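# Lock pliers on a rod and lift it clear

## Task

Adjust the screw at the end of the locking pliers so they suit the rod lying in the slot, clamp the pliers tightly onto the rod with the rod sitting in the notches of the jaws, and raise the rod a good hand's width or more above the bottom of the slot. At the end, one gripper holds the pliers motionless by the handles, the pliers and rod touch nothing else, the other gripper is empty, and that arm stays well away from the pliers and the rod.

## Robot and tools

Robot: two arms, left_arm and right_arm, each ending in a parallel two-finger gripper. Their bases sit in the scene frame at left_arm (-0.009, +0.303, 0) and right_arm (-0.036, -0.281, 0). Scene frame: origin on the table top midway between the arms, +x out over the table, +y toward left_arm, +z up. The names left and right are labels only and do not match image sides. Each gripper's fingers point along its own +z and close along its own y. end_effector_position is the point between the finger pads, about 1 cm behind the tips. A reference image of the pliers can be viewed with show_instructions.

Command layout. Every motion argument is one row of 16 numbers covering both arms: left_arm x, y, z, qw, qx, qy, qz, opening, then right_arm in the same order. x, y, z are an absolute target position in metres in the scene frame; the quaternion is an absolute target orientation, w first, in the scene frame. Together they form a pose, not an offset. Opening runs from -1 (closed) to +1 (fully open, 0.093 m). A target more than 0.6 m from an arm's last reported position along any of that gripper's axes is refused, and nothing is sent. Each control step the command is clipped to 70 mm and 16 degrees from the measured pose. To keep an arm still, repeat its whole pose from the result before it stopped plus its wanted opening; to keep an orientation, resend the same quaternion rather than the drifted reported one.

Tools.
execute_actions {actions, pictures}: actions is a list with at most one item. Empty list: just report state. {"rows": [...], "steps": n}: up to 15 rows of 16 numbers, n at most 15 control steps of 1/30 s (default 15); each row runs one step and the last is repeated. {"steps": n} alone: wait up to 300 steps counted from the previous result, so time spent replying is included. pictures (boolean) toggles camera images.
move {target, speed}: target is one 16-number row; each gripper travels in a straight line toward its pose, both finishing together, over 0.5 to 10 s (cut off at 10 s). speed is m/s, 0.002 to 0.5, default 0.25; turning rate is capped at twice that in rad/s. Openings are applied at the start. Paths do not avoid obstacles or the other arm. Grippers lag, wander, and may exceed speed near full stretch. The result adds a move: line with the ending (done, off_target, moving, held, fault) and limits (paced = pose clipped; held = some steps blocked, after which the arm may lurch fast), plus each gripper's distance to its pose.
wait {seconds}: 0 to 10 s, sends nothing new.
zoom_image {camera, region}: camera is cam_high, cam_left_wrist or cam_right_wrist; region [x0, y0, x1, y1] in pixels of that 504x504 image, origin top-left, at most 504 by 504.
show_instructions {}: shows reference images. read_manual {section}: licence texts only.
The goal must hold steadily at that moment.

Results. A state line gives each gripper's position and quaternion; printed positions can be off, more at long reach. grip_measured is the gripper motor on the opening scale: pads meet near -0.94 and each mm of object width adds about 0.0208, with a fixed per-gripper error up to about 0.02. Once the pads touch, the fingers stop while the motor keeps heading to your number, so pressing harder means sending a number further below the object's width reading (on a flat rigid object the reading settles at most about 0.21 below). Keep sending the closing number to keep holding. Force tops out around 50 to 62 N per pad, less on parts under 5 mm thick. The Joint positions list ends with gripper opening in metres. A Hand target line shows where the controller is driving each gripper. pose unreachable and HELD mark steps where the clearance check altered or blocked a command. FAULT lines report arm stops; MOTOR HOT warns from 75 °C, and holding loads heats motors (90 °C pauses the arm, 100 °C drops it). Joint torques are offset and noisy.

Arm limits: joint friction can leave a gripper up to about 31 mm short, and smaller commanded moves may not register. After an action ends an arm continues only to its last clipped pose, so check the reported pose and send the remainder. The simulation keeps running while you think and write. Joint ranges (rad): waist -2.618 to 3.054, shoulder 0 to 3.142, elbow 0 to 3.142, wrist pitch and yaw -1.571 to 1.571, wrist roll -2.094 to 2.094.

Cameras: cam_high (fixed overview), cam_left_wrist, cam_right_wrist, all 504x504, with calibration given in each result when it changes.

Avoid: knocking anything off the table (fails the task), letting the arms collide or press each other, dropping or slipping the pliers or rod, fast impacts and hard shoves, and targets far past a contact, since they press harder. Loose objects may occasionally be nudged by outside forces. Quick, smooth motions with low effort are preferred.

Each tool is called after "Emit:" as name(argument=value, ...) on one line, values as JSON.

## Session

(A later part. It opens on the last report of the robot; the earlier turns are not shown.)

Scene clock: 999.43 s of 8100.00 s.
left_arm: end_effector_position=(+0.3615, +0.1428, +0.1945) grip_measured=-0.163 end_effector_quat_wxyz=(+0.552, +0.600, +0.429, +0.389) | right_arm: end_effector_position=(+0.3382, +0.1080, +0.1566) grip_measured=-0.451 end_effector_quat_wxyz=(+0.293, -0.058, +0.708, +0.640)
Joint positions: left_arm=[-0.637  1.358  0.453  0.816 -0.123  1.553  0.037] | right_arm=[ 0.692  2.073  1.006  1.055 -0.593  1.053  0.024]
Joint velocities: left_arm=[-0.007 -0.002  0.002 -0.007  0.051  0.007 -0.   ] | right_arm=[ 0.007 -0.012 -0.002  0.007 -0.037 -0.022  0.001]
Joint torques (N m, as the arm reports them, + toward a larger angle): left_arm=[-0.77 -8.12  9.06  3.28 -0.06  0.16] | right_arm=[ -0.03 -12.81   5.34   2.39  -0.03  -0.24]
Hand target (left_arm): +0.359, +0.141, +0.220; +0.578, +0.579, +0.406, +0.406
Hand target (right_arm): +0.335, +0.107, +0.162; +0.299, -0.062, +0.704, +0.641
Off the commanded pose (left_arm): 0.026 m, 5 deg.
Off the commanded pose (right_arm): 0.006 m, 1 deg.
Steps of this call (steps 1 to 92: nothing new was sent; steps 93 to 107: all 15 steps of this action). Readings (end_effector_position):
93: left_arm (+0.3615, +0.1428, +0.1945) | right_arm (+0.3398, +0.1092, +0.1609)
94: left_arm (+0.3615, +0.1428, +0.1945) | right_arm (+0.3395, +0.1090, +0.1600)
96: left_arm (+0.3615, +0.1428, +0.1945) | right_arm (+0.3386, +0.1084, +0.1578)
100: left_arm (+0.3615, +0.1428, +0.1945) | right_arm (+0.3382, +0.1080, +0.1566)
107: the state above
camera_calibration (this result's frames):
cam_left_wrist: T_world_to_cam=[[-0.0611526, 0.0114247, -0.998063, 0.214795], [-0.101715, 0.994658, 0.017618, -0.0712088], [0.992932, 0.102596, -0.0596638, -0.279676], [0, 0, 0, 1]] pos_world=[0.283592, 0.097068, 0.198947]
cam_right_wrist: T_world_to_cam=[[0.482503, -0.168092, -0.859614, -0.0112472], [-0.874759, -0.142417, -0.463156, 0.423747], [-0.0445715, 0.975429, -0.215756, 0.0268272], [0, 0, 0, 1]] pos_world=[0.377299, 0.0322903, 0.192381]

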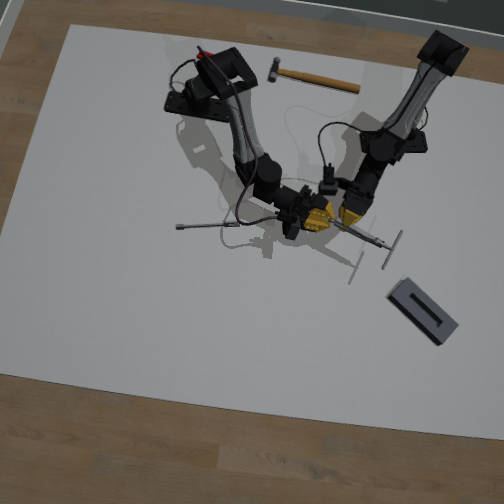

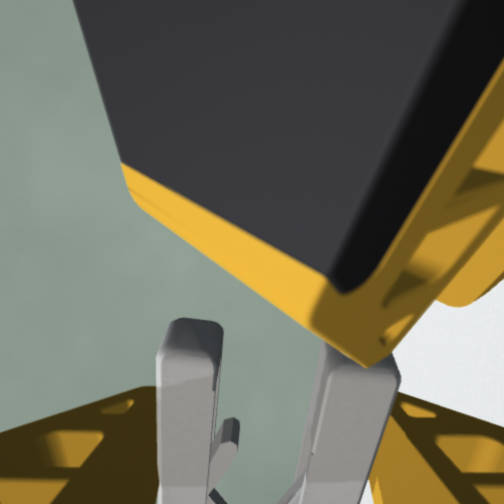

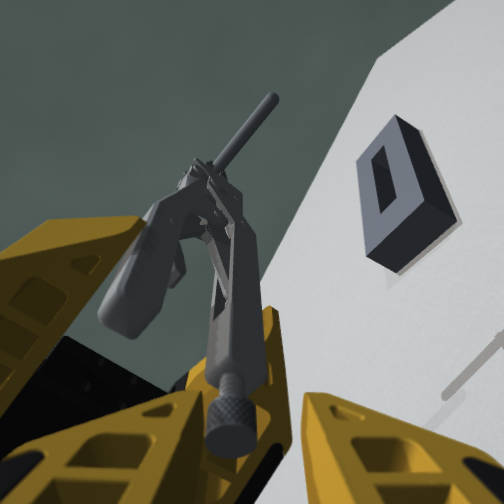

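Emit:
execute_actions(actions=[{"rows":[[0.36,0.14,0.22,0.5793,0.5793,0.4056,0.4056,-0.2,0.336,0.106,0.164,0.2989,-0.0616,0.7045,0.6409,-0.6],[0.36,0.14,0.22,0.5793,0.5793,0.4056,0.4056,-0.2,0.336,0.106,0.164,0.2989,-0.0616,0.7045,0.6409,-0.6],[0.36,0.14,0.22,0.5793,0.5793,0.4056,0.4056,-0.2,0.336,0.106,0.164,0.2989,-0.0616,0.7045,0.6409,-0.65],[0.36,0.14,0.22,0.5793,0.5793,0.4056,0.4056,-0.2,0.336,0.106,0.164,0.2989,-0.0616,0.7045,0.6409,-0.65],[0.36,0.14,0.22,0.5793,0.5793,0.4056,0.4056,-0.2,0.336,0.106,0.164,0.2989,-0.0616,0.7045,0.6409,-0.7],[0.36,0.14,0.22,0.5793,0.5793,0.4056,0.4056,-0.2,0.336,0.106,0.164,0.2989,-0.0616,0.7045,0.6409,-0.7],[0.36,0.14,0.22,0.5793,0.5793,0.4056,0.4056,-0.2,0.336,0.106,0.164,0.2989,-0.0616,0.7045,0.6409,-0.76],[0.36,0.14,0.22,0.5793,0.5793,0.4056,0.4056,-0.2,0.336,0.106,0.164,0.2989,-0.0616,0.7045,0.6409,-0.82],[0.36,0.14,0.22,0.5793,0.5793,0.4056,0.4056,-0.2,0.336,0.106,0.164,0.2989,-0.0616,0.7045,0.6409,-0.88]],"steps":15}])

Scene clock: 1005.63 s of 8100.00 s.
left_arm: end_effector_position=(+0.3613, +0.1426, +0.1939) grip_measured=-0.163 end_effector_quat_wxyz=(+0.551, +0.602, +0.428, +0.389) | right_arm: end_effector_position=(+0.3369, +0.1083, +0.1596) grip_measured=-0.864 end_effector_quat_wxyz=(+0.293, -0.062, +0.706, +0.642)
Joint positions: left_arm=[-0.637  1.358  0.453  0.813 -0.122  1.556  0.037] | right_arm=[ 0.692  2.069  1.006  1.059 -0.6    1.052  0.004]
Joint velocities: left_arm=[-0.007 -0.012 -0.022  0.037  0.051 -0.051  0.   ] | right_arm=[ 0.017 -0.012 -0.022 -0.037  0.022 -0.051  0.001]
Joint torques (N m, as the arm reports them, + toward a larger angle): left_arm=[-0.83 -8.08  8.94  3.31 -0.05  0.16] | right_arm=[ -0.31 -12.87   5.55   2.28   0.    -0.27]
Hand target (left_arm): +0.359, +0.141, +0.220; +0.579, +0.579, +0.406, +0.406
Hand target (right_arm): +0.336, +0.106, +0.164; +0.299, -0.062, +0.704, +0.641
Off the commanded pose (left_arm): 0.026 m, 5 deg.
Off the commanded pose (right_arm): 0.005 m, 1 deg.
Steps of this call (steps 1 to 171: nothing new was sent; steps 172 to 186: all 15 steps of this action). Readings (end_effector_position):
172: left_arm (+0.3614, +0.1427, +0.1945) | right_arm (+0.3381, +0.1080, +0.1566)
173: left_arm (+0.3614, +0.1427, +0.1943) | right_arm (+0.3380, +0.1081, +0.1570)
175: left_arm (+0.3614, +0.1427, +0.1939) | right_arm (+0.3375, +0.1082, +0.1582)
179: left_arm (+0.3614, +0.1427, +0.1939) | right_arm (+0.3369, +0.1083, +0.1596)
186: the state above
camera_calibration (this result's frames):
cam_left_wrist: T_world_to_cam=[[-0.0622208, 0.0152968, -0.997945, 0.21405], [-0.100288, 0.994726, 0.0215003, -0.0723298], [0.993011, 0.10142, -0.0603585, -0.279311], [0, 0, 0, 1]] pos_world=[0.283424, 0.0970016, 0.198307]
cam_right_wrist: T_world_to_cam=[[0.490101, -0.160501, -0.856762, -0.0118934], [-0.870228, -0.146536, -0.470352, 0.424098], [-0.0500542, 0.976098, -0.211489, 0.0281879], [0, 0, 0, 1]] pos_world=[0.376301, 0.0327224, 0.195247]

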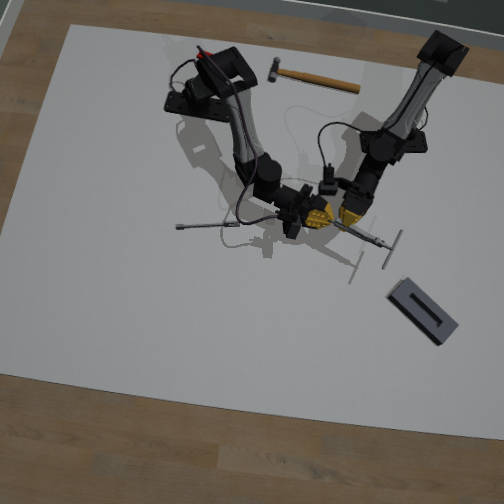

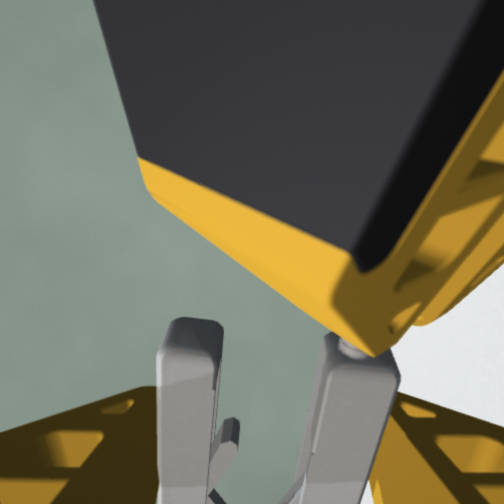

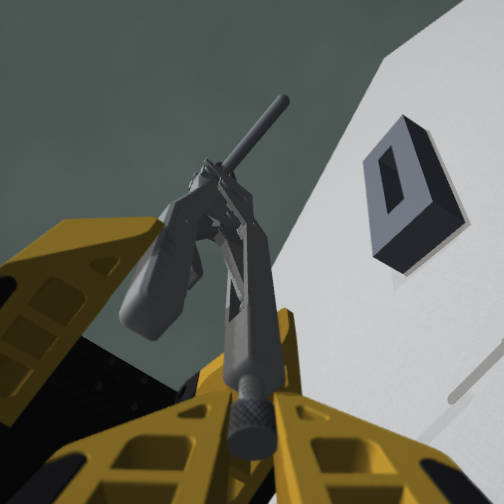

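Emit:
execute_actions(actions=[{"rows":[[0.36,0.14,0.22,0.5793,0.5793,0.4056,0.4056,-0.2,0.337,0.108,0.162,0.278,-0.0385,0.706,0.650,-0.88],[0.36,0.14,0.22,0.5793,0.5793,0.4056,0.4056,-0.2,0.337,0.108,0.162,0.278,-0.0385,0.706,0.650,-0.88],[0.36,0.14,0.22,0.5793,0.5793,0.4056,0.4056,-0.2,0.337,0.108,0.162,0.2563,-0.0154,0.7071,0.6592,-0.88]],"steps":15}])

Scene clock: 1012.00 s of 8100.00 s.
left_arm: end_effector_position=(+0.3613, +0.1425, +0.1937) grip_measured=-0.163 end_effector_quat_wxyz=(+0.551, +0.602, +0.428, +0.388) | right_arm: end_effector_position=(+0.3369, +0.1083, +0.1596) grip_measured=-0.864 end_effector_quat_wxyz=(+0.263, -0.029, +0.708, +0.655)
Joint positions: left_arm=[-0.637  1.358  0.453  0.812 -0.121  1.556  0.037] | right_arm=[ 0.692  2.069  1.006  1.059 -0.6    1.145  0.004]
Joint velocities: left_arm=[-0.012 -0.012  0.007  0.022 -0.022 -0.095  0.   ] | right_arm=[-0.002 -0.012 -0.002 -0.051 -0.007  0.095 -0.   ]
Joint torques (N m, as the arm reports them, + toward a larger angle): left_arm=[-0.66 -8.17  8.91  3.29 -0.09  0.14] | right_arm=[ -0.04 -11.83   6.09   2.31   0.03   0.12]
Hand target (left_arm): +0.359, +0.141, +0.220; +0.578, +0.579, +0.406, +0.406
Hand target (right_arm): +0.337, +0.108, +0.162; +0.256, -0.016, +0.707, +0.659
Off the commanded pose (left_arm): 0.026 m, 5 deg.
Off the commanded pose (right_arm): 0.002 m, 2 deg.
Steps of this call (steps 1 to 176: nothing new was sent; steps 177 to 191: all 15 steps of this action). Readings (end_effector_position):
177: left_arm (+0.3613, +0.1426, +0.1939) | right_arm (+0.3369, +0.1083, +0.1596)
178: left_arm (+0.3613, +0.1426, +0.1939) | right_arm (+0.3369, +0.1083, +0.1596)
180: left_arm (+0.3613, +0.1426, +0.1939) | right_arm (+0.3369, +0.1083, +0.1596)
184: left_arm (+0.3613, +0.1425, +0.1938) | right_arm (+0.3369, +0.1083, +0.1596)
191: the state above
camera_calibration (this result's frames):
cam_left_wrist: T_world_to_cam=[[-0.0629125, 0.0156276, -0.997897, 0.214059], [-0.0998949, 0.994757, 0.0218763, -0.072496], [0.993007, 0.101061, -0.0610215, -0.2791], [0, 0, 0, 1]] pos_world=[0.283373, 0.0969768, 0.198163]
cam_right_wrist: T_world_to_cam=[[0.413542, -0.133523, -0.900641, 0.0179781], [-0.908043, -0.132876, -0.397242, 0.423692], [-0.0666329, 0.982098, -0.176194, 0.0274914], [0, 0, 0, 1]] pos_world=[0.379128, 0.0316998, 0.189344]

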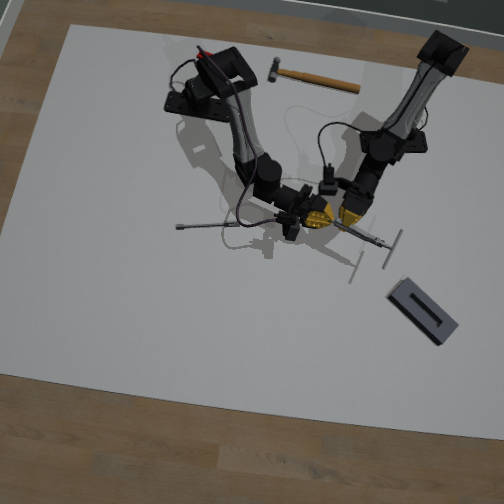

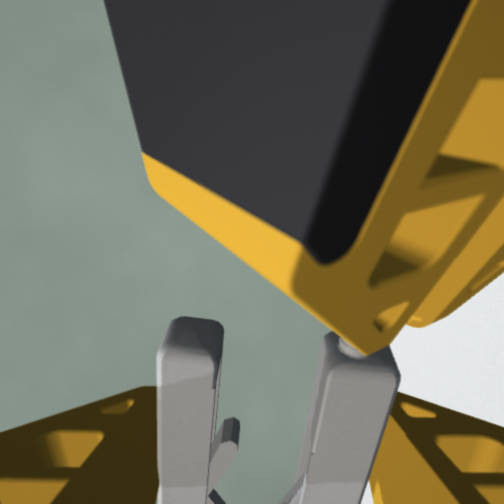

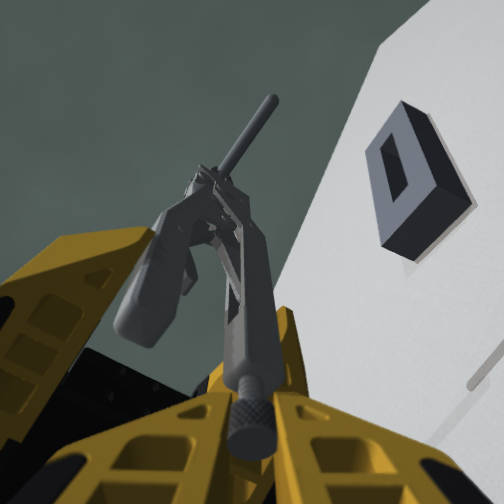

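Emit:
execute_actions(actions=[{"rows":[[0.36,0.14,0.22,0.5793,0.5793,0.4056,0.4056,-0.2,0.337,0.108,0.162,0.2345,0.0078,0.707,0.667,-0.88],[0.36,0.14,0.22,0.5793,0.5793,0.4056,0.4056,-0.2,0.337,0.108,0.162,0.2345,0.0078,0.707,0.667,-0.88],[0.36,0.14,0.22,0.5793,0.5793,0.4056,0.4056,-0.2,0.337,0.108,0.162,0.2127,0.0309,0.7065,0.6745,-0.88],[0.36,0.14,0.22,0.5793,0.5793,0.4056,0.4056,-0.2,0.337,0.108,0.162,0.2127,0.0309,0.7065,0.6745,-0.88],[0.36,0.14,0.22,0.5793,0.5793,0.4056,0.4056,-0.2,0.337,0.108,0.162,0.1904,0.054,0.705,0.681,-0.88],[0.36,0.14,0.22,0.5793,0.5793,0.4056,0.4056,-0.2,0.337,0.108,0.162,0.1904,0.054,0.705,0.681,-0.88],[0.36,0.14,0.22,0.5793,0.5793,0.4056,0.4056,-0.2,0.337,0.108,0.162,0.1681,0.077,0.7029,0.6868,-0.88]],"steps":15}], pictures=false)

Emit:
wait(seconds=0.5)

Scene clock: 1017.00 s of 8100.00 s.
left_arm: end_effector_position=(+0.3613, +0.1425, +0.1936) grip_measured=-0.163 end_effector_quat_wxyz=(+0.551, +0.602, +0.428, +0.388) | right_arm: end_effector_position=(+0.3369, +0.1083, +0.1596) grip_measured=-0.864 end_effector_quat_wxyz=(+0.184, +0.055, +0.706, +0.682)
Joint positions: left_arm=[-0.637  1.358  0.453  0.812 -0.121  1.556  0.037] | right_arm=[ 0.692  2.069  1.006  1.059 -0.6    1.382  0.004]
Joint velocities: left_arm=[-0.002  0.012  0.002 -0.007 -0.007 -0.022 -0.   ] | right_arm=[-0.012  0.012  0.017 -0.051 -0.11   0.198  0.   ]
Joint torques (N m, as the arm reports them, + toward a larger angle): left_arm=[-0.8  -7.98  9.01  3.32 -0.03  0.13] | right_arm=[ -0.14 -11.88   6.11   2.31   0.03   0.11]
Hand target (left_arm): +0.359, +0.141, +0.220; +0.578, +0.579, +0.407, +0.406
Hand target (right_arm): +0.337, +0.108, +0.162; +0.168, +0.076, +0.703, +0.686
Off the commanded pose (left_arm): 0.027 m, 5 deg.
Off the commanded pose (right_arm): 0.002 m, 3 deg.
Steps of this call (steps 1 to 135: nothing new was sent; steps 136 to 150: all 15 steps of this action). Readings (end_effector_position):
136: left_arm (+0.3613, +0.1425, +0.1937) | right_arm (+0.3369, +0.1083, +0.1596)
137: left_arm (+0.3613, +0.1425, +0.1937) | right_arm (+0.3369, +0.1083, +0.1596)
139: left_arm (+0.3613, +0.1425, +0.1937) | right_arm (+0.3369, +0.1083, +0.1596)
143: left_arm (+0.3613, +0.1425, +0.1937) | right_arm (+0.3369, +0.1083, +0.1596)
150: the state above

Scene clock: 1017.50 s of 8100.00 s.
left_arm: end_effector_position=(+0.3613, +0.1425, +0.1936) grip_measured=-0.163 end_effector_quat_wxyz=(+0.551, +0.602, +0.428, +0.388) | right_arm: end_effector_position=(+0.3369, +0.1083, +0.1596) grip_measured=-0.865 end_effector_quat_wxyz=(+0.176, +0.062, +0.706, +0.684)
Joint positions: left_arm=[-0.637  1.358  0.453  0.812 -0.121  1.556  0.037] | right_arm=[ 0.692  2.069  1.006  1.059 -0.6    1.405  0.004]
Joint velocities: left_arm=[-0.007 -0.007 -0.007  0.022 -0.007 -0.022 -0.002] | right_arm=[ 0.012 -0.017 -0.012  0.007 -0.022  0.037 -0.   ]
Joint torques (N m, as the arm reports them, + toward a larger angle): left_arm=[-0.59 -8.09  9.02  3.32 -0.05  0.09] | right_arm=[ -0.1  -11.9    6.15   2.29   0.02   0.12]
Hand target (left_arm): +0.359, +0.141, +0.220; +0.578, +0.579, +0.407, +0.406
Hand target (right_arm): +0.337, +0.108, +0.162; +0.168, +0.076, +0.703, +0.687
Off the commanded pose (left_arm): 0.027 m, 5 deg.
Off the commanded pose (right_arm): 0.002 m, 2 deg.
Steps of this call (steps 1 to 15: nothing new was sent). Readings (end_effector_position):
1: left_arm (+0.3613, +0.1425, +0.1936) | right_arm (+0.3369, +0.1083, +0.1596)
2: left_arm (+0.3613, +0.1425, +0.1936) | right_arm (+0.3369, +0.1083, +0.1596)
4: left_arm (+0.3613, +0.1425, +0.1936) | right_arm (+0.3369, +0.1083, +0.1596)
8: left_arm (+0.3613, +0.1425, +0.1936) | right_arm (+0.3369, +0.1083, +0.1596)
15: the state above
camera_calibration (this result's frames):
cam_left_wrist: T_world_to_cam=[[-0.0632535, 0.0157968, -0.997872, 0.214061], [-0.0998874, 0.994754, 0.0220791, -0.07254], [0.992986, 0.101071, -0.0613437, -0.27903], [0, 0, 0, 1]] pos_world=[0.283367, 0.0969798, 0.19809]
cam_right_wrist: T_world_to_cam=[[0.181664, -0.0516302, -0.982004, 0.100209], [-0.978655, -0.10707, -0.175415, 0.40929], [-0.0960867, 0.99291, -0.069979, 0.0192948], [0, 0, 0, 1]] pos_world=[0.384203, 0.0298386, 0.171551]

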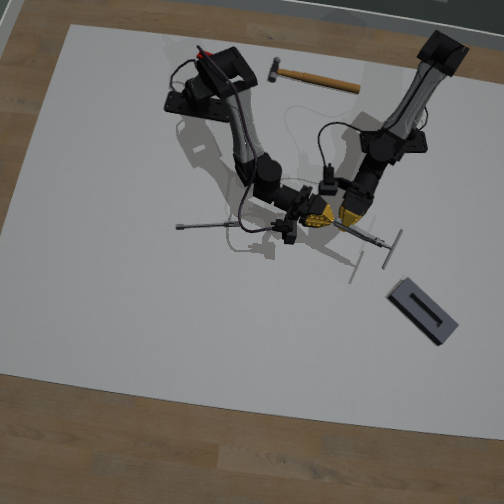

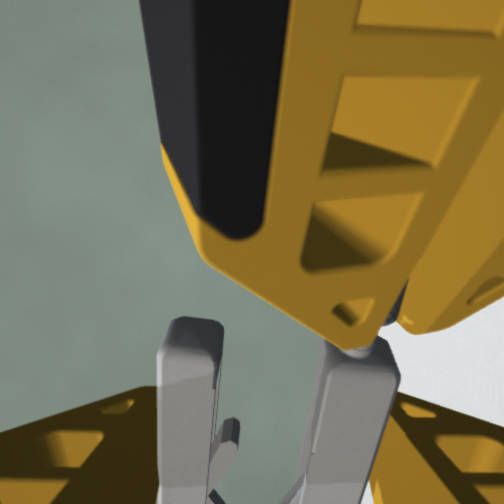

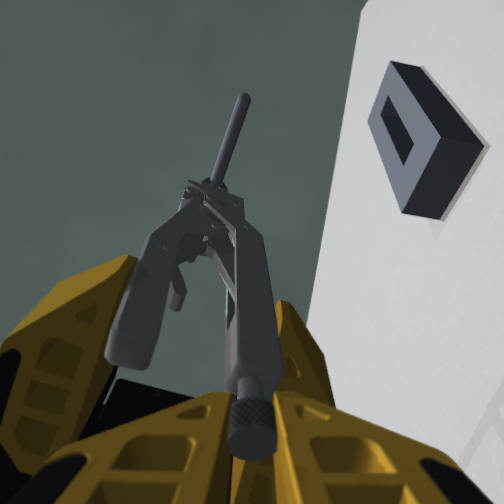

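Emit:
zoom_image(camera="cam_right_wrist", region=[215,370,295,450])

Emit:
execute_actions(actions=[{"rows":[[0.36,0.14,0.22,0.5793,0.5793,0.4056,0.4056,-0.2,0.337,0.108,0.162,0.1455,0.1,0.7,0.692,-0.88]],"steps":15}])

Emit:
zoom_image(camera="cam_right_wrist", region=[215,370,295,450])

Region (215, 370, 295, 450) of cam_right_wrist's 504x504 image, scaled by 6.300, with more detail than that image has.

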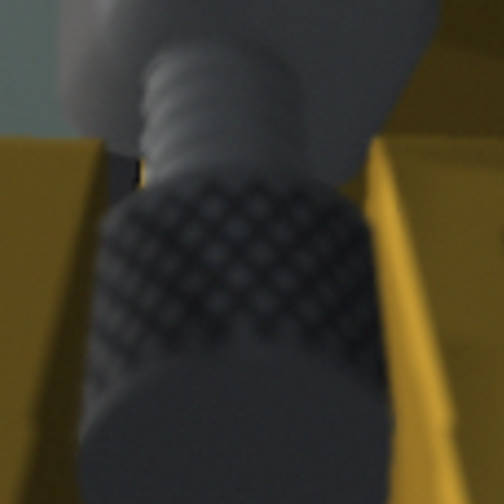

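Scene clock: 1020.77 s of 8100.00 s.
left_arm: end_effector_position=(+0.3613, +0.1425, +0.1936) grip_measured=-0.163 end_effector_quat_wxyz=(+0.551, +0.602, +0.428, +0.388) | right_arm: end_effector_position=(+0.3369, +0.1083, +0.1596) grip_measured=-0.865 end_effector_quat_wxyz=(+0.154, +0.085, +0.703, +0.689)
Joint positions: left_arm=[-0.637  1.358  0.453  0.812 -0.121  1.556  0.037] | right_arm=[ 0.692  2.069  1.006  1.059 -0.6    1.468  0.004]
Joint velocities: left_arm=[ 0.002 -0.007  0.007 -0.022  0.007 -0.081 -0.   ] | right_arm=[-0.017  0.012  0.007 -0.11   0.037 -0.007 -0.   ]
Joint torques (N m, as the arm reports them, + toward a larger angle): left_arm=[-0.69 -8.16  9.07  3.33 -0.08  0.12] | right_arm=[ -0.06 -11.89   6.1    2.31   0.03   0.2 ]
Hand target (left_arm): +0.359, +0.141, +0.220; +0.579, +0.579, +0.406, +0.406
Hand target (right_arm): +0.337, +0.108, +0.162; +0.146, +0.100, +0.700, +0.692
Off the commanded pose (left_arm): 0.027 m, 5 deg.
Off the commanded pose (right_arm): 0.002 m, 2 deg.
Steps of this call (steps 1 to 83: nothing new was sent; steps 84 to 98: all 15 steps of this action). Readings (end_effector_position):
84: left_arm (+0.3613, +0.1425, +0.1936) | right_arm (+0.3369, +0.1083, +0.1596)
85: left_arm (+0.3613, +0.1425, +0.1936) | right_arm (+0.3369, +0.1083, +0.1596)
87: left_arm (+0.3613, +0.1425, +0.1936) | right_arm (+0.3369, +0.1083, +0.1596)
91: left_arm (+0.3613, +0.1425, +0.1936) | right_arm (+0.3369, +0.1083, +0.1596)
98: the state above
camera_calibration (this result's frames):
cam_left_wrist: T_world_to_cam=[[-0.0632535, 0.0157968, -0.997872, 0.214061], [-0.0998874, 0.994754, 0.0220791, -0.07254], [0.992986, 0.101071, -0.0613437, -0.27903], [0, 0, 0, 1]] pos_world=[0.283367, 0.0969798, 0.19809]
cam_right_wrist: T_world_to_cam=[[0.122369, -0.030651, -0.992011, 0.119509], [-0.987508, -0.103733, -0.118608, 0.402846], [-0.0992686, 0.994133, -0.0429617, 0.0159233], [0, 0, 0, 1]] pos_world=[0.38477, 0.0296216, 0.16702]

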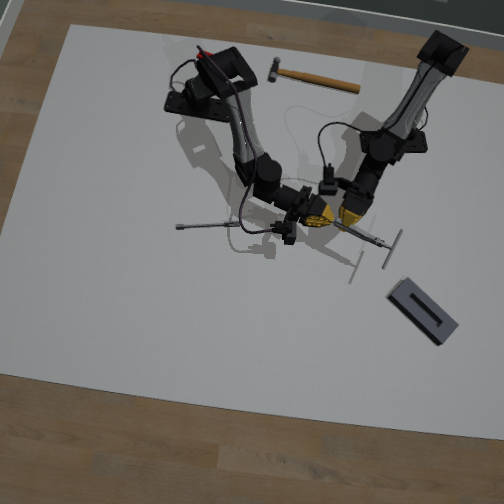

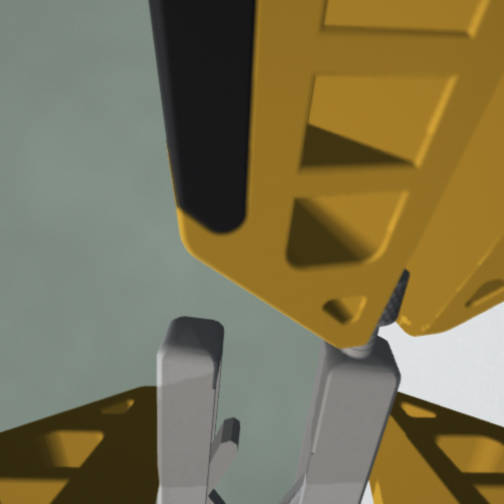

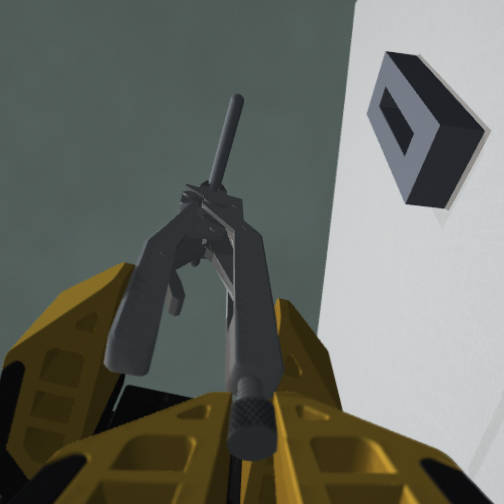

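Region (215, 370, 295, 450) of cam_right_wrist's 504x504 image, scaled by 6.300, with more detail than that image has.

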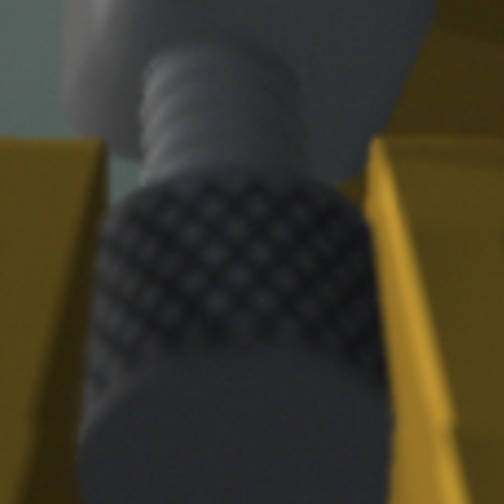

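Emit:
execute_actions(actions=[{"rows":[[0.36,0.14,0.22,0.5793,0.5793,0.4056,0.4056,-0.2,0.337,0.108,0.162,0.1228,0.1228,0.6964,0.6964,-0.88]],"steps":15}], pictures=false)

Emit:
execute_actions(actions=[{"steps":10}], pictures=false)

Emit:
execute_actions(actions=[{"steps":10}], pictures=false)

Scene clock: 1026.50 s of 8100.00 s.
left_arm: end_effector_position=(+0.3613, +0.1425, +0.1936) grip_measured=-0.163 end_effector_quat_wxyz=(+0.551, +0.602, +0.428, +0.388) | right_arm: end_effector_position=(+0.3369, +0.1083, +0.1596) grip_measured=-0.865 end_effector_quat_wxyz=(+0.132, +0.107, +0.700, +0.694)
Joint positions: left_arm=[-0.637  1.358  0.453  0.812 -0.121  1.556  0.037] | right_arm=[ 0.692  2.069  1.006  1.06  -0.6    1.533  0.004]
Joint velocities: left_arm=[-0.012 -0.007 -0.022  0.037 -0.051 -0.081  0.001] | right_arm=[-0.017 -0.012 -0.022  0.037 -0.037  0.007 -0.001]
Joint torques (N m, as the arm reports them, + toward a larger angle): left_arm=[-0.69 -8.13  9.04  3.31 -0.1   0.15] | right_arm=[ -0.12 -11.86   6.11   2.32   0.03   0.19]
Hand target (left_arm): +0.359, +0.141, +0.220; +0.578, +0.579, +0.407, +0.406
Hand target (right_arm): +0.337, +0.108, +0.162; +0.123, +0.122, +0.696, +0.696
Off the commanded pose (left_arm): 0.027 m, 5 deg.
Off the commanded pose (right_arm): 0.002 m, 2 deg.
Steps of this call (steps 1 to 157: nothing new was sent; steps 158 to 172: all 15 steps of this action). Readings (end_effector_position):
158: left_arm (+0.3613, +0.1425, +0.1936) | right_arm (+0.3369, +0.1083, +0.1596)
159: left_arm (+0.3613, +0.1425, +0.1936) | right_arm (+0.3369, +0.1083, +0.1596)
161: left_arm (+0.3613, +0.1425, +0.1936) | right_arm (+0.3369, +0.1083, +0.1596)
165: left_arm (+0.3613, +0.1425, +0.1936) | right_arm (+0.3369, +0.1083, +0.1596)
172: the state above

Scene clock: 1026.83 s of 8100.00 s.
left_arm: end_effector_position=(+0.3613, +0.1425, +0.1936) grip_measured=-0.163 end_effector_quat_wxyz=(+0.551, +0.602, +0.428, +0.388) | right_arm: end_effector_position=(+0.3369, +0.1083, +0.1596) grip_measured=-0.865 end_effector_quat_wxyz=(+0.131, +0.108, +0.700, +0.694)
Joint positions: left_arm=[-0.637  1.358  0.453  0.812 -0.121  1.556  0.037] | right_arm=[ 0.692  2.069  1.006  1.06  -0.6    1.535  0.004]
Joint velocities: left_arm=[-0.007  0.002 -0.002  0.081  0.051  0.066 -0.   ] | right_arm=[-0.002 -0.012  0.002 -0.007 -0.037 -0.007 -0.   ]
Joint torques (N m, as the arm reports them, + toward a larger angle): left_arm=[-0.8  -8.21  8.9   3.32 -0.08  0.14] | right_arm=[ -0.06 -11.82   6.12   2.3    0.03   0.16]
Hand target (left_arm): +0.359, +0.141, +0.220; +0.578, +0.579, +0.407, +0.406
Hand target (right_arm): +0.337, +0.108, +0.162; +0.123, +0.122, +0.696, +0.696
Off the commanded pose (left_arm): 0.027 m, 5 deg.
Off the commanded pose (right_arm): 0.002 m, 2 deg.
Steps of this call (steps 1 to 10: nothing new was sent). Readings (end_effector_position):
1: left_arm (+0.3613, +0.1425, +0.1936) | right_arm (+0.3369, +0.1083, +0.1596)
2: left_arm (+0.3613, +0.1425, +0.1936) | right_arm (+0.3369, +0.1083, +0.1596)
4: left_arm (+0.3613, +0.1425, +0.1936) | right_arm (+0.3369, +0.1083, +0.1596)
8: left_arm (+0.3613, +0.1425, +0.1936) | right_arm (+0.3369, +0.1083, +0.1596)
10: the state above

Scene clock: 1027.17 s of 8100.00 s.
left_arm: end_effector_position=(+0.3613, +0.1425, +0.1936) grip_measured=-0.163 end_effector_quat_wxyz=(+0.551, +0.602, +0.428, +0.388) | right_arm: end_effector_position=(+0.3369, +0.1083, +0.1596) grip_measured=-0.865 end_effector_quat_wxyz=(+0.131, +0.108, +0.700, +0.694)
Joint positions: left_arm=[-0.637  1.358  0.453  0.812 -0.121  1.556  0.037] | right_arm=[ 0.692  2.069  1.006  1.06  -0.6    1.535  0.004]
Joint velocities: left_arm=[ 0.002  0.002  0.002  0.037  0.037 -0.037  0.001] | right_arm=[-0.017  0.002 -0.007 -0.037  0.066  0.007 -0.   ]
Joint torques (N m, as the arm reports them, + toward a larger angle): left_arm=[-0.71 -8.2   9.03  3.3  -0.11  0.13] | right_arm=[ -0.06 -11.9    6.14   2.32   0.04   0.15]
Hand target (left_arm): +0.359, +0.141, +0.220; +0.578, +0.579, +0.407, +0.406
Hand target (right_arm): +0.337, +0.108, +0.162; +0.123, +0.122, +0.696, +0.696
Off the commanded pose (left_arm): 0.027 m, 5 deg.
Off the commanded pose (right_arm): 0.002 m, 2 deg.
Steps of this call (steps 1 to 10: nothing new was sent). Readings (end_effector_position):
1: left_arm (+0.3613, +0.1425, +0.1936) | right_arm (+0.3369, +0.1083, +0.1596)
2: left_arm (+0.3613, +0.1425, +0.1936) | right_arm (+0.3369, +0.1083, +0.1596)
4: left_arm (+0.3613, +0.1425, +0.1936) | right_arm (+0.3369, +0.1083, +0.1596)
8: left_arm (+0.3613, +0.1425, +0.1936) | right_arm (+0.3369, +0.1083, +0.1596)
10: the state above

Emit:
execute_actions(actions=[{"rows":[[0.36,0.14,0.22,0.5793,0.5793,0.4056,0.4056,-0.2,0.337,0.108,0.162,0.1,0.1455,0.692,0.7,-0.88],[0.36,0.14,0.22,0.5793,0.5793,0.4056,0.4056,-0.2,0.337,0.108,0.162,0.1,0.1455,0.692,0.7,-0.88],[0.36,0.14,0.22,0.5793,0.5793,0.4056,0.4056,-0.2,0.337,0.108,0.162,0.077,0.1681,0.6868,0.7029,-0.88]],"steps":15}], pictures=false)

Emit:
execute_actions(actions=[{"steps":20}], pictures=false)

Scene clock: 1032.93 s of 8100.00 s.
left_arm: end_effector_position=(+0.3613, +0.1425, +0.1936) grip_measured=-0.163 end_effector_quat_wxyz=(+0.551, +0.602, +0.428, +0.388) | right_arm: end_effector_position=(+0.3369, +0.1083, +0.1596) grip_measured=-0.865 end_effector_quat_wxyz=(+0.089, +0.151, +0.692, +0.700)
Joint positions: left_arm=[-0.637  1.358  0.453  0.812 -0.121  1.556  0.037] | right_arm=[ 0.692  2.069  1.006  1.06  -0.6    1.658  0.004]
Joint velocities: left_arm=[-0.002 -0.002 -0.007 -0.007 -0.051  0.007 -0.002] | right_arm=[ 0.007  0.007 -0.012  0.022 -0.037 -0.051 -0.001]
Joint torques (N m, as the arm reports them, + toward a larger angle): left_arm=[-0.7  -8.06  8.94  3.32 -0.07  0.12] | right_arm=[ -0.06 -11.88   6.1    2.31   0.03   0.17]
Hand target (left_arm): +0.359, +0.141, +0.220; +0.579, +0.579, +0.406, +0.406
Hand target (right_arm): +0.337, +0.108, +0.162; +0.077, +0.168, +0.687, +0.703
Off the commanded pose (left_arm): 0.027 m, 5 deg.
Off the commanded pose (right_arm): 0.002 m, 2 deg.
Steps of this call (steps 1 to 158: nothing new was sent; steps 159 to 173: all 15 steps of this action). Readings (end_effector_position):
159: left_arm (+0.3613, +0.1425, +0.1936) | right_arm (+0.3369, +0.1083, +0.1596)
160: left_arm (+0.3613, +0.1425, +0.1936) | right_arm (+0.3369, +0.1083, +0.1596)
162: left_arm (+0.3613, +0.1425, +0.1936) | right_arm (+0.3369, +0.1083, +0.1596)
166: left_arm (+0.3613, +0.1425, +0.1936) | right_arm (+0.3369, +0.1083, +0.1596)
173: the state above

Scene clock: 1033.60 s of 8100.00 s.
left_arm: end_effector_position=(+0.3613, +0.1425, +0.1936) grip_measured=-0.163 end_effector_quat_wxyz=(+0.551, +0.602, +0.428, +0.388) | right_arm: end_effector_position=(+0.3369, +0.1083, +0.1596) grip_measured=-0.865 end_effector_quat_wxyz=(+0.086, +0.153, +0.691, +0.701)
Joint positions: left_arm=[-0.637  1.358  0.453  0.812 -0.121  1.556  0.037] | right_arm=[ 0.692  2.069  1.006  1.06  -0.6    1.664  0.004]
Joint velocities: left_arm=[ 0.002  0.002  0.002  0.022 -0.022 -0.081 -0.   ] | right_arm=[ 0.002 -0.022 -0.007 -0.081  0.007  0.081 -0.   ]
Joint torques (N m, as the arm reports them, + toward a larger angle): left_arm=[-0.76 -8.22  9.05  3.32 -0.07  0.12] | right_arm=[ -0.1  -11.85   6.09   2.31   0.02   0.19]
Hand target (left_arm): +0.359, +0.141, +0.220; +0.579, +0.579, +0.406, +0.406
Hand target (right_arm): +0.337, +0.108, +0.162; +0.077, +0.168, +0.687, +0.703
Off the commanded pose (left_arm): 0.027 m, 5 deg.
Off the commanded pose (right_arm): 0.002 m, 2 deg.
Steps of this call (steps 1 to 20: nothing new was sent). Readings (end_effector_position):
1: left_arm (+0.3613, +0.1425, +0.1936) | right_arm (+0.3369, +0.1083, +0.1596)
2: left_arm (+0.3613, +0.1425, +0.1936) | right_arm (+0.3369, +0.1083, +0.1596)
4: left_arm (+0.3613, +0.1425, +0.1936) | right_arm (+0.3369, +0.1083, +0.1596)
8: left_arm (+0.3613, +0.1425, +0.1936) | right_arm (+0.3369, +0.1083, +0.1596)
20: the state above

Emit:
execute_actions(actions=[{"rows":[[0.36,0.14,0.22,0.5793,0.5793,0.4056,0.4056,-0.2,0.337,0.108,0.162,0.086,0.153,0.691,0.701,-0.45]],"steps":12}], pictures=false)

Emit:
move(target=[0.36,0.15,0.22,0.5793,0.5793,0.4056,0.4056,-0.2,0.31,0.035,0.162,0.086,0.153,0.691,0.701,-0.45], speed=0.1)

Emit:
move(target=[0.34,0.19,0.27,0.5793,0.5793,0.4056,0.4056,-0.2,0.126,-0.252,0.204,0.27,-0.301,0.909,0.103,1], speed=0.25)

Scene clock: 1036.87 s of 8100.00 s.
left_arm: end_effector_position=(+0.3613, +0.1422, +0.1944) grip_measured=-0.163 end_effector_quat_wxyz=(+0.552, +0.602, +0.427, +0.388) | right_arm: end_effector_position=(+0.3370, +0.1083, +0.1596) grip_measured=-0.451 end_effector_quat_wxyz=(+0.087, +0.153, +0.691, +0.701)
Joint positions: left_arm=[-0.637  1.358  0.453  0.815 -0.119  1.556  0.037] | right_arm=[ 0.692  2.069  1.006  1.06  -0.6    1.664  0.024]
Joint velocities: left_arm=[-0.012 -0.007 -0.002 -0.022 -0.007 -0.022 -0.001] | right_arm=[-0.002  0.012 -0.007  0.022 -0.037 -0.007 -0.001]
Joint torques (N m, as the arm reports them, + toward a larger angle): left_arm=[-0.68 -8.21  8.92  3.3  -0.1   0.13] | right_arm=[ -0.33 -11.79   6.47   2.26  -0.09  -0.19]
Hand target (left_arm): +0.359, +0.141, +0.220; +0.579, +0.579, +0.407, +0.406
Hand target (right_arm): +0.337, +0.108, +0.162; +0.086, +0.153, +0.691, +0.701
Off the commanded pose (left_arm): 0.026 m, 5 deg.
Off the commanded pose (right_arm): 0.002 m, 0 deg.
Steps of this call (steps 1 to 86: nothing new was sent; steps 87 to 98: all 12 steps of this action). Readings (end_effector_position):
87: left_arm (+0.3613, +0.1425, +0.1936) | right_arm (+0.3370, +0.1083, +0.1596)
88: left_arm (+0.3613, +0.1424, +0.1937) | right_arm (+0.3370, +0.1083, +0.1596)
90: left_arm (+0.3613, +0.1423, +0.1942) | right_arm (+0.3370, +0.1083, +0.1596)
94: left_arm (+0.3612, +0.1422, +0.1943) | right_arm (+0.3370, +0.1083, +0.1596)
98: the state above

Scene clock: 1038.30 s of 8100.00 s.
left_arm: end_effector_position=(+0.3612, +0.1461, +0.2008) grip_measured=-0.163 end_effector_quat_wxyz=(+0.559, +0.599, +0.422, +0.387) | right_arm: end_effector_position=(+0.3145, +0.0380, +0.1524) grip_measured=-0.451 end_effector_quat_wxyz=(+0.080, +0.163, +0.697, +0.693)
Joint positions: left_arm=[-0.615  1.337  0.453  0.807 -0.086  1.556  0.037] | right_arm=[ 0.563  1.919  0.747  1.137 -0.725  1.664  0.024]
Joint velocities: left_arm=[ 0.002 -0.002 -0.012 -0.022  0.037 -0.022  0.001] | right_arm=[ 0.002 -0.012 -0.002 -0.037  0.066 -0.037  0.   ]
Joint torques (N m, as the arm reports them, + toward a larger angle): left_arm=[ 0.42 -7.91  7.81  3.3  -0.06  0.13] | right_arm=[ -0.72 -11.45   4.7    2.48  -0.13  -0.15]
Hand target (left_arm): +0.359, +0.150, +0.220; +0.578, +0.580, +0.406, +0.406
Hand target (right_arm): +0.311, +0.035, +0.162; +0.085, +0.154, +0.691, +0.701
Off the commanded pose (left_arm): 0.020 m, 4 deg.
Off the commanded pose (right_arm): 0.011 m, 2 deg.
move: off_target (left_arm, right_arm)
camera_calibration (this result's frames):
cam_left_wrist: T_world_to_cam=[[-0.0490916, 0.00603981, -0.998776, 0.217634], [-0.0877382, 0.99609, 0.0103361, -0.0785177], [0.994933, 0.0881382, -0.0483698, -0.280226], [0, 0, 0, 1]] pos_world=[0.282601, 0.101595, 0.204624]
cam_right_wrist: T_world_to_cam=[[-0.0881478, 0.0205066, -0.995896, 0.177829], [-0.991687, -0.0958942, 0.0858006, 0.342395], [-0.0937412, 0.99518, 0.028789, 0.0705805], [0, 0, 0, 1]] pos_world=[0.36184, -0.0410533, 0.14569]

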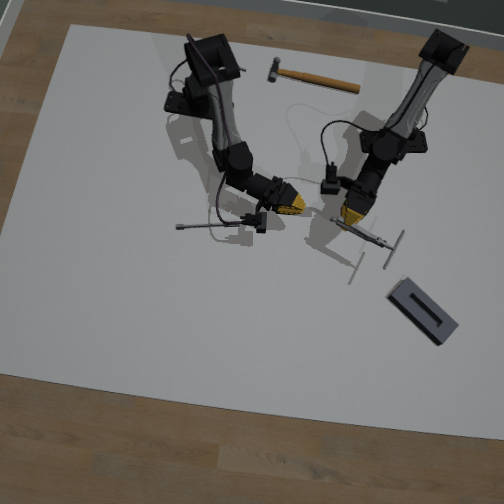

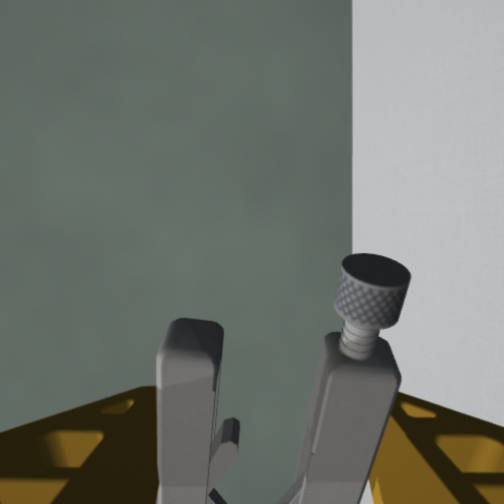

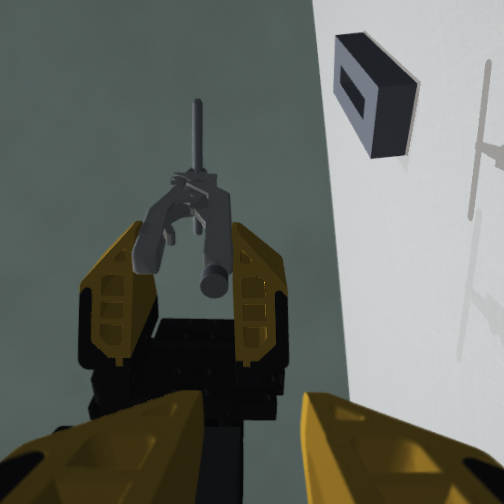

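Scene clock: 1042.33 s of 8100.00 s.
left_arm: end_effector_position=(+0.3345, +0.1886, +0.2313) grip_measured=-0.163 end_effector_quat_wxyz=(+0.551, +0.606, +0.431, +0.378) | right_arm: end_effector_position=(+0.1292, -0.2545, +0.1990) grip_measured=+1.000 end_effector_quat_wxyz=(+0.257, -0.302, +0.911, +0.114)
Joint positions: left_arm=[-0.474  1.022  0.453  0.461  0.054  1.56   0.037] | right_arm=[-0.277  0.868  1.021 -1.429 -0.495 -0.905  0.093]
Joint velocities: left_arm=[ 0.007 -0.007 -0.002  0.007  0.007  0.007 -0.001] | right_arm=[-0.007  0.002 -0.002 -0.037  0.022 -0.095  0.   ]
Joint torques (N m, as the arm reports them, + toward a larger angle): left_arm=[ 0.35 -5.55 14.09  3.06 -0.04  0.18] | right_arm=[-0.72 -1.1   8.07  0.87 -0.41 -0.2 ]
Hand target (left_arm): +0.336, +0.191, +0.270; +0.577, +0.580, +0.405, +0.408
Hand target (right_arm): +0.128, -0.255, +0.206; +0.266, -0.306, +0.908, +0.108
Off the commanded pose (left_arm): 0.039 m, 6 deg.
Off the commanded pose (right_arm): 0.006 m, 2 deg.
move: off_target (left_arm)
camera_calibration (this result's frames):
cam_left_wrist: T_world_to_cam=[[-0.0821673, 0.00905905, -0.996577, 0.256566], [-0.0875191, 0.99603, 0.01627, -0.124929], [0.992768, 0.0885564, -0.0810483, -0.247777], [0, 0, 0, 1]] pos_world=[0.256132, 0.144051, 0.237638]
cam_right_wrist: T_world_to_cam=[[0.632461, -0.772862, -0.0517429, -0.269041], [-0.771776, -0.623062, -0.127104, 0.0064413], [0.0659947, 0.120322, -0.990539, 0.302536], [0, 0, 0, 1]] pos_world=[0.155163, -0.24032, 0.286572]

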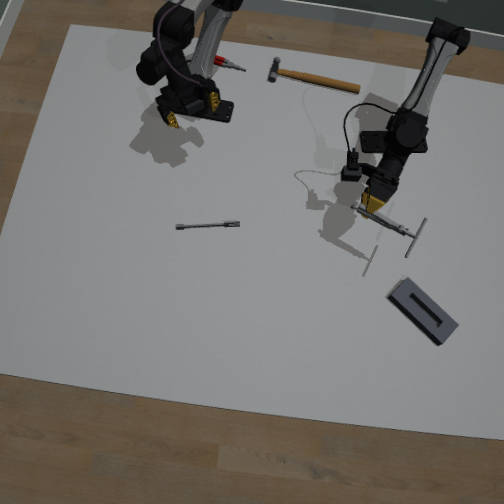

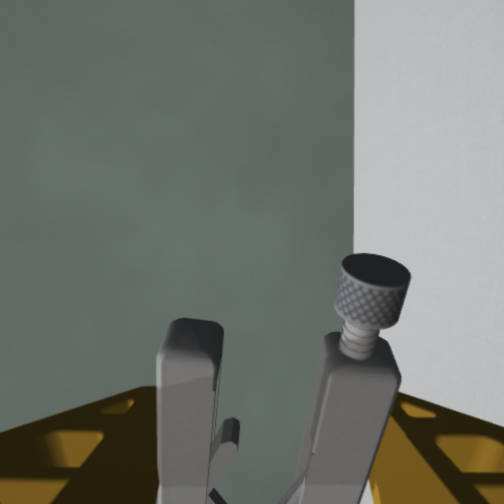

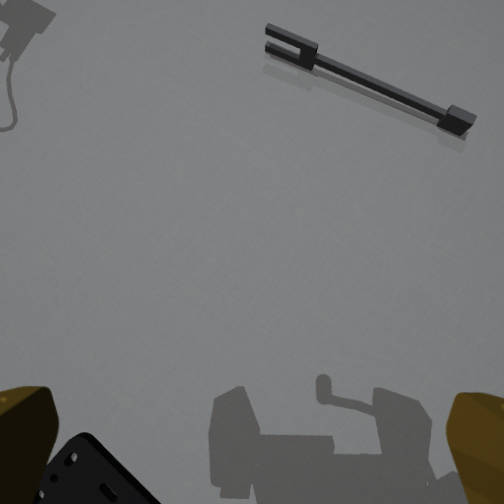

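Emit:
finished_scene(scene=2)

The scene is finished: the task was done.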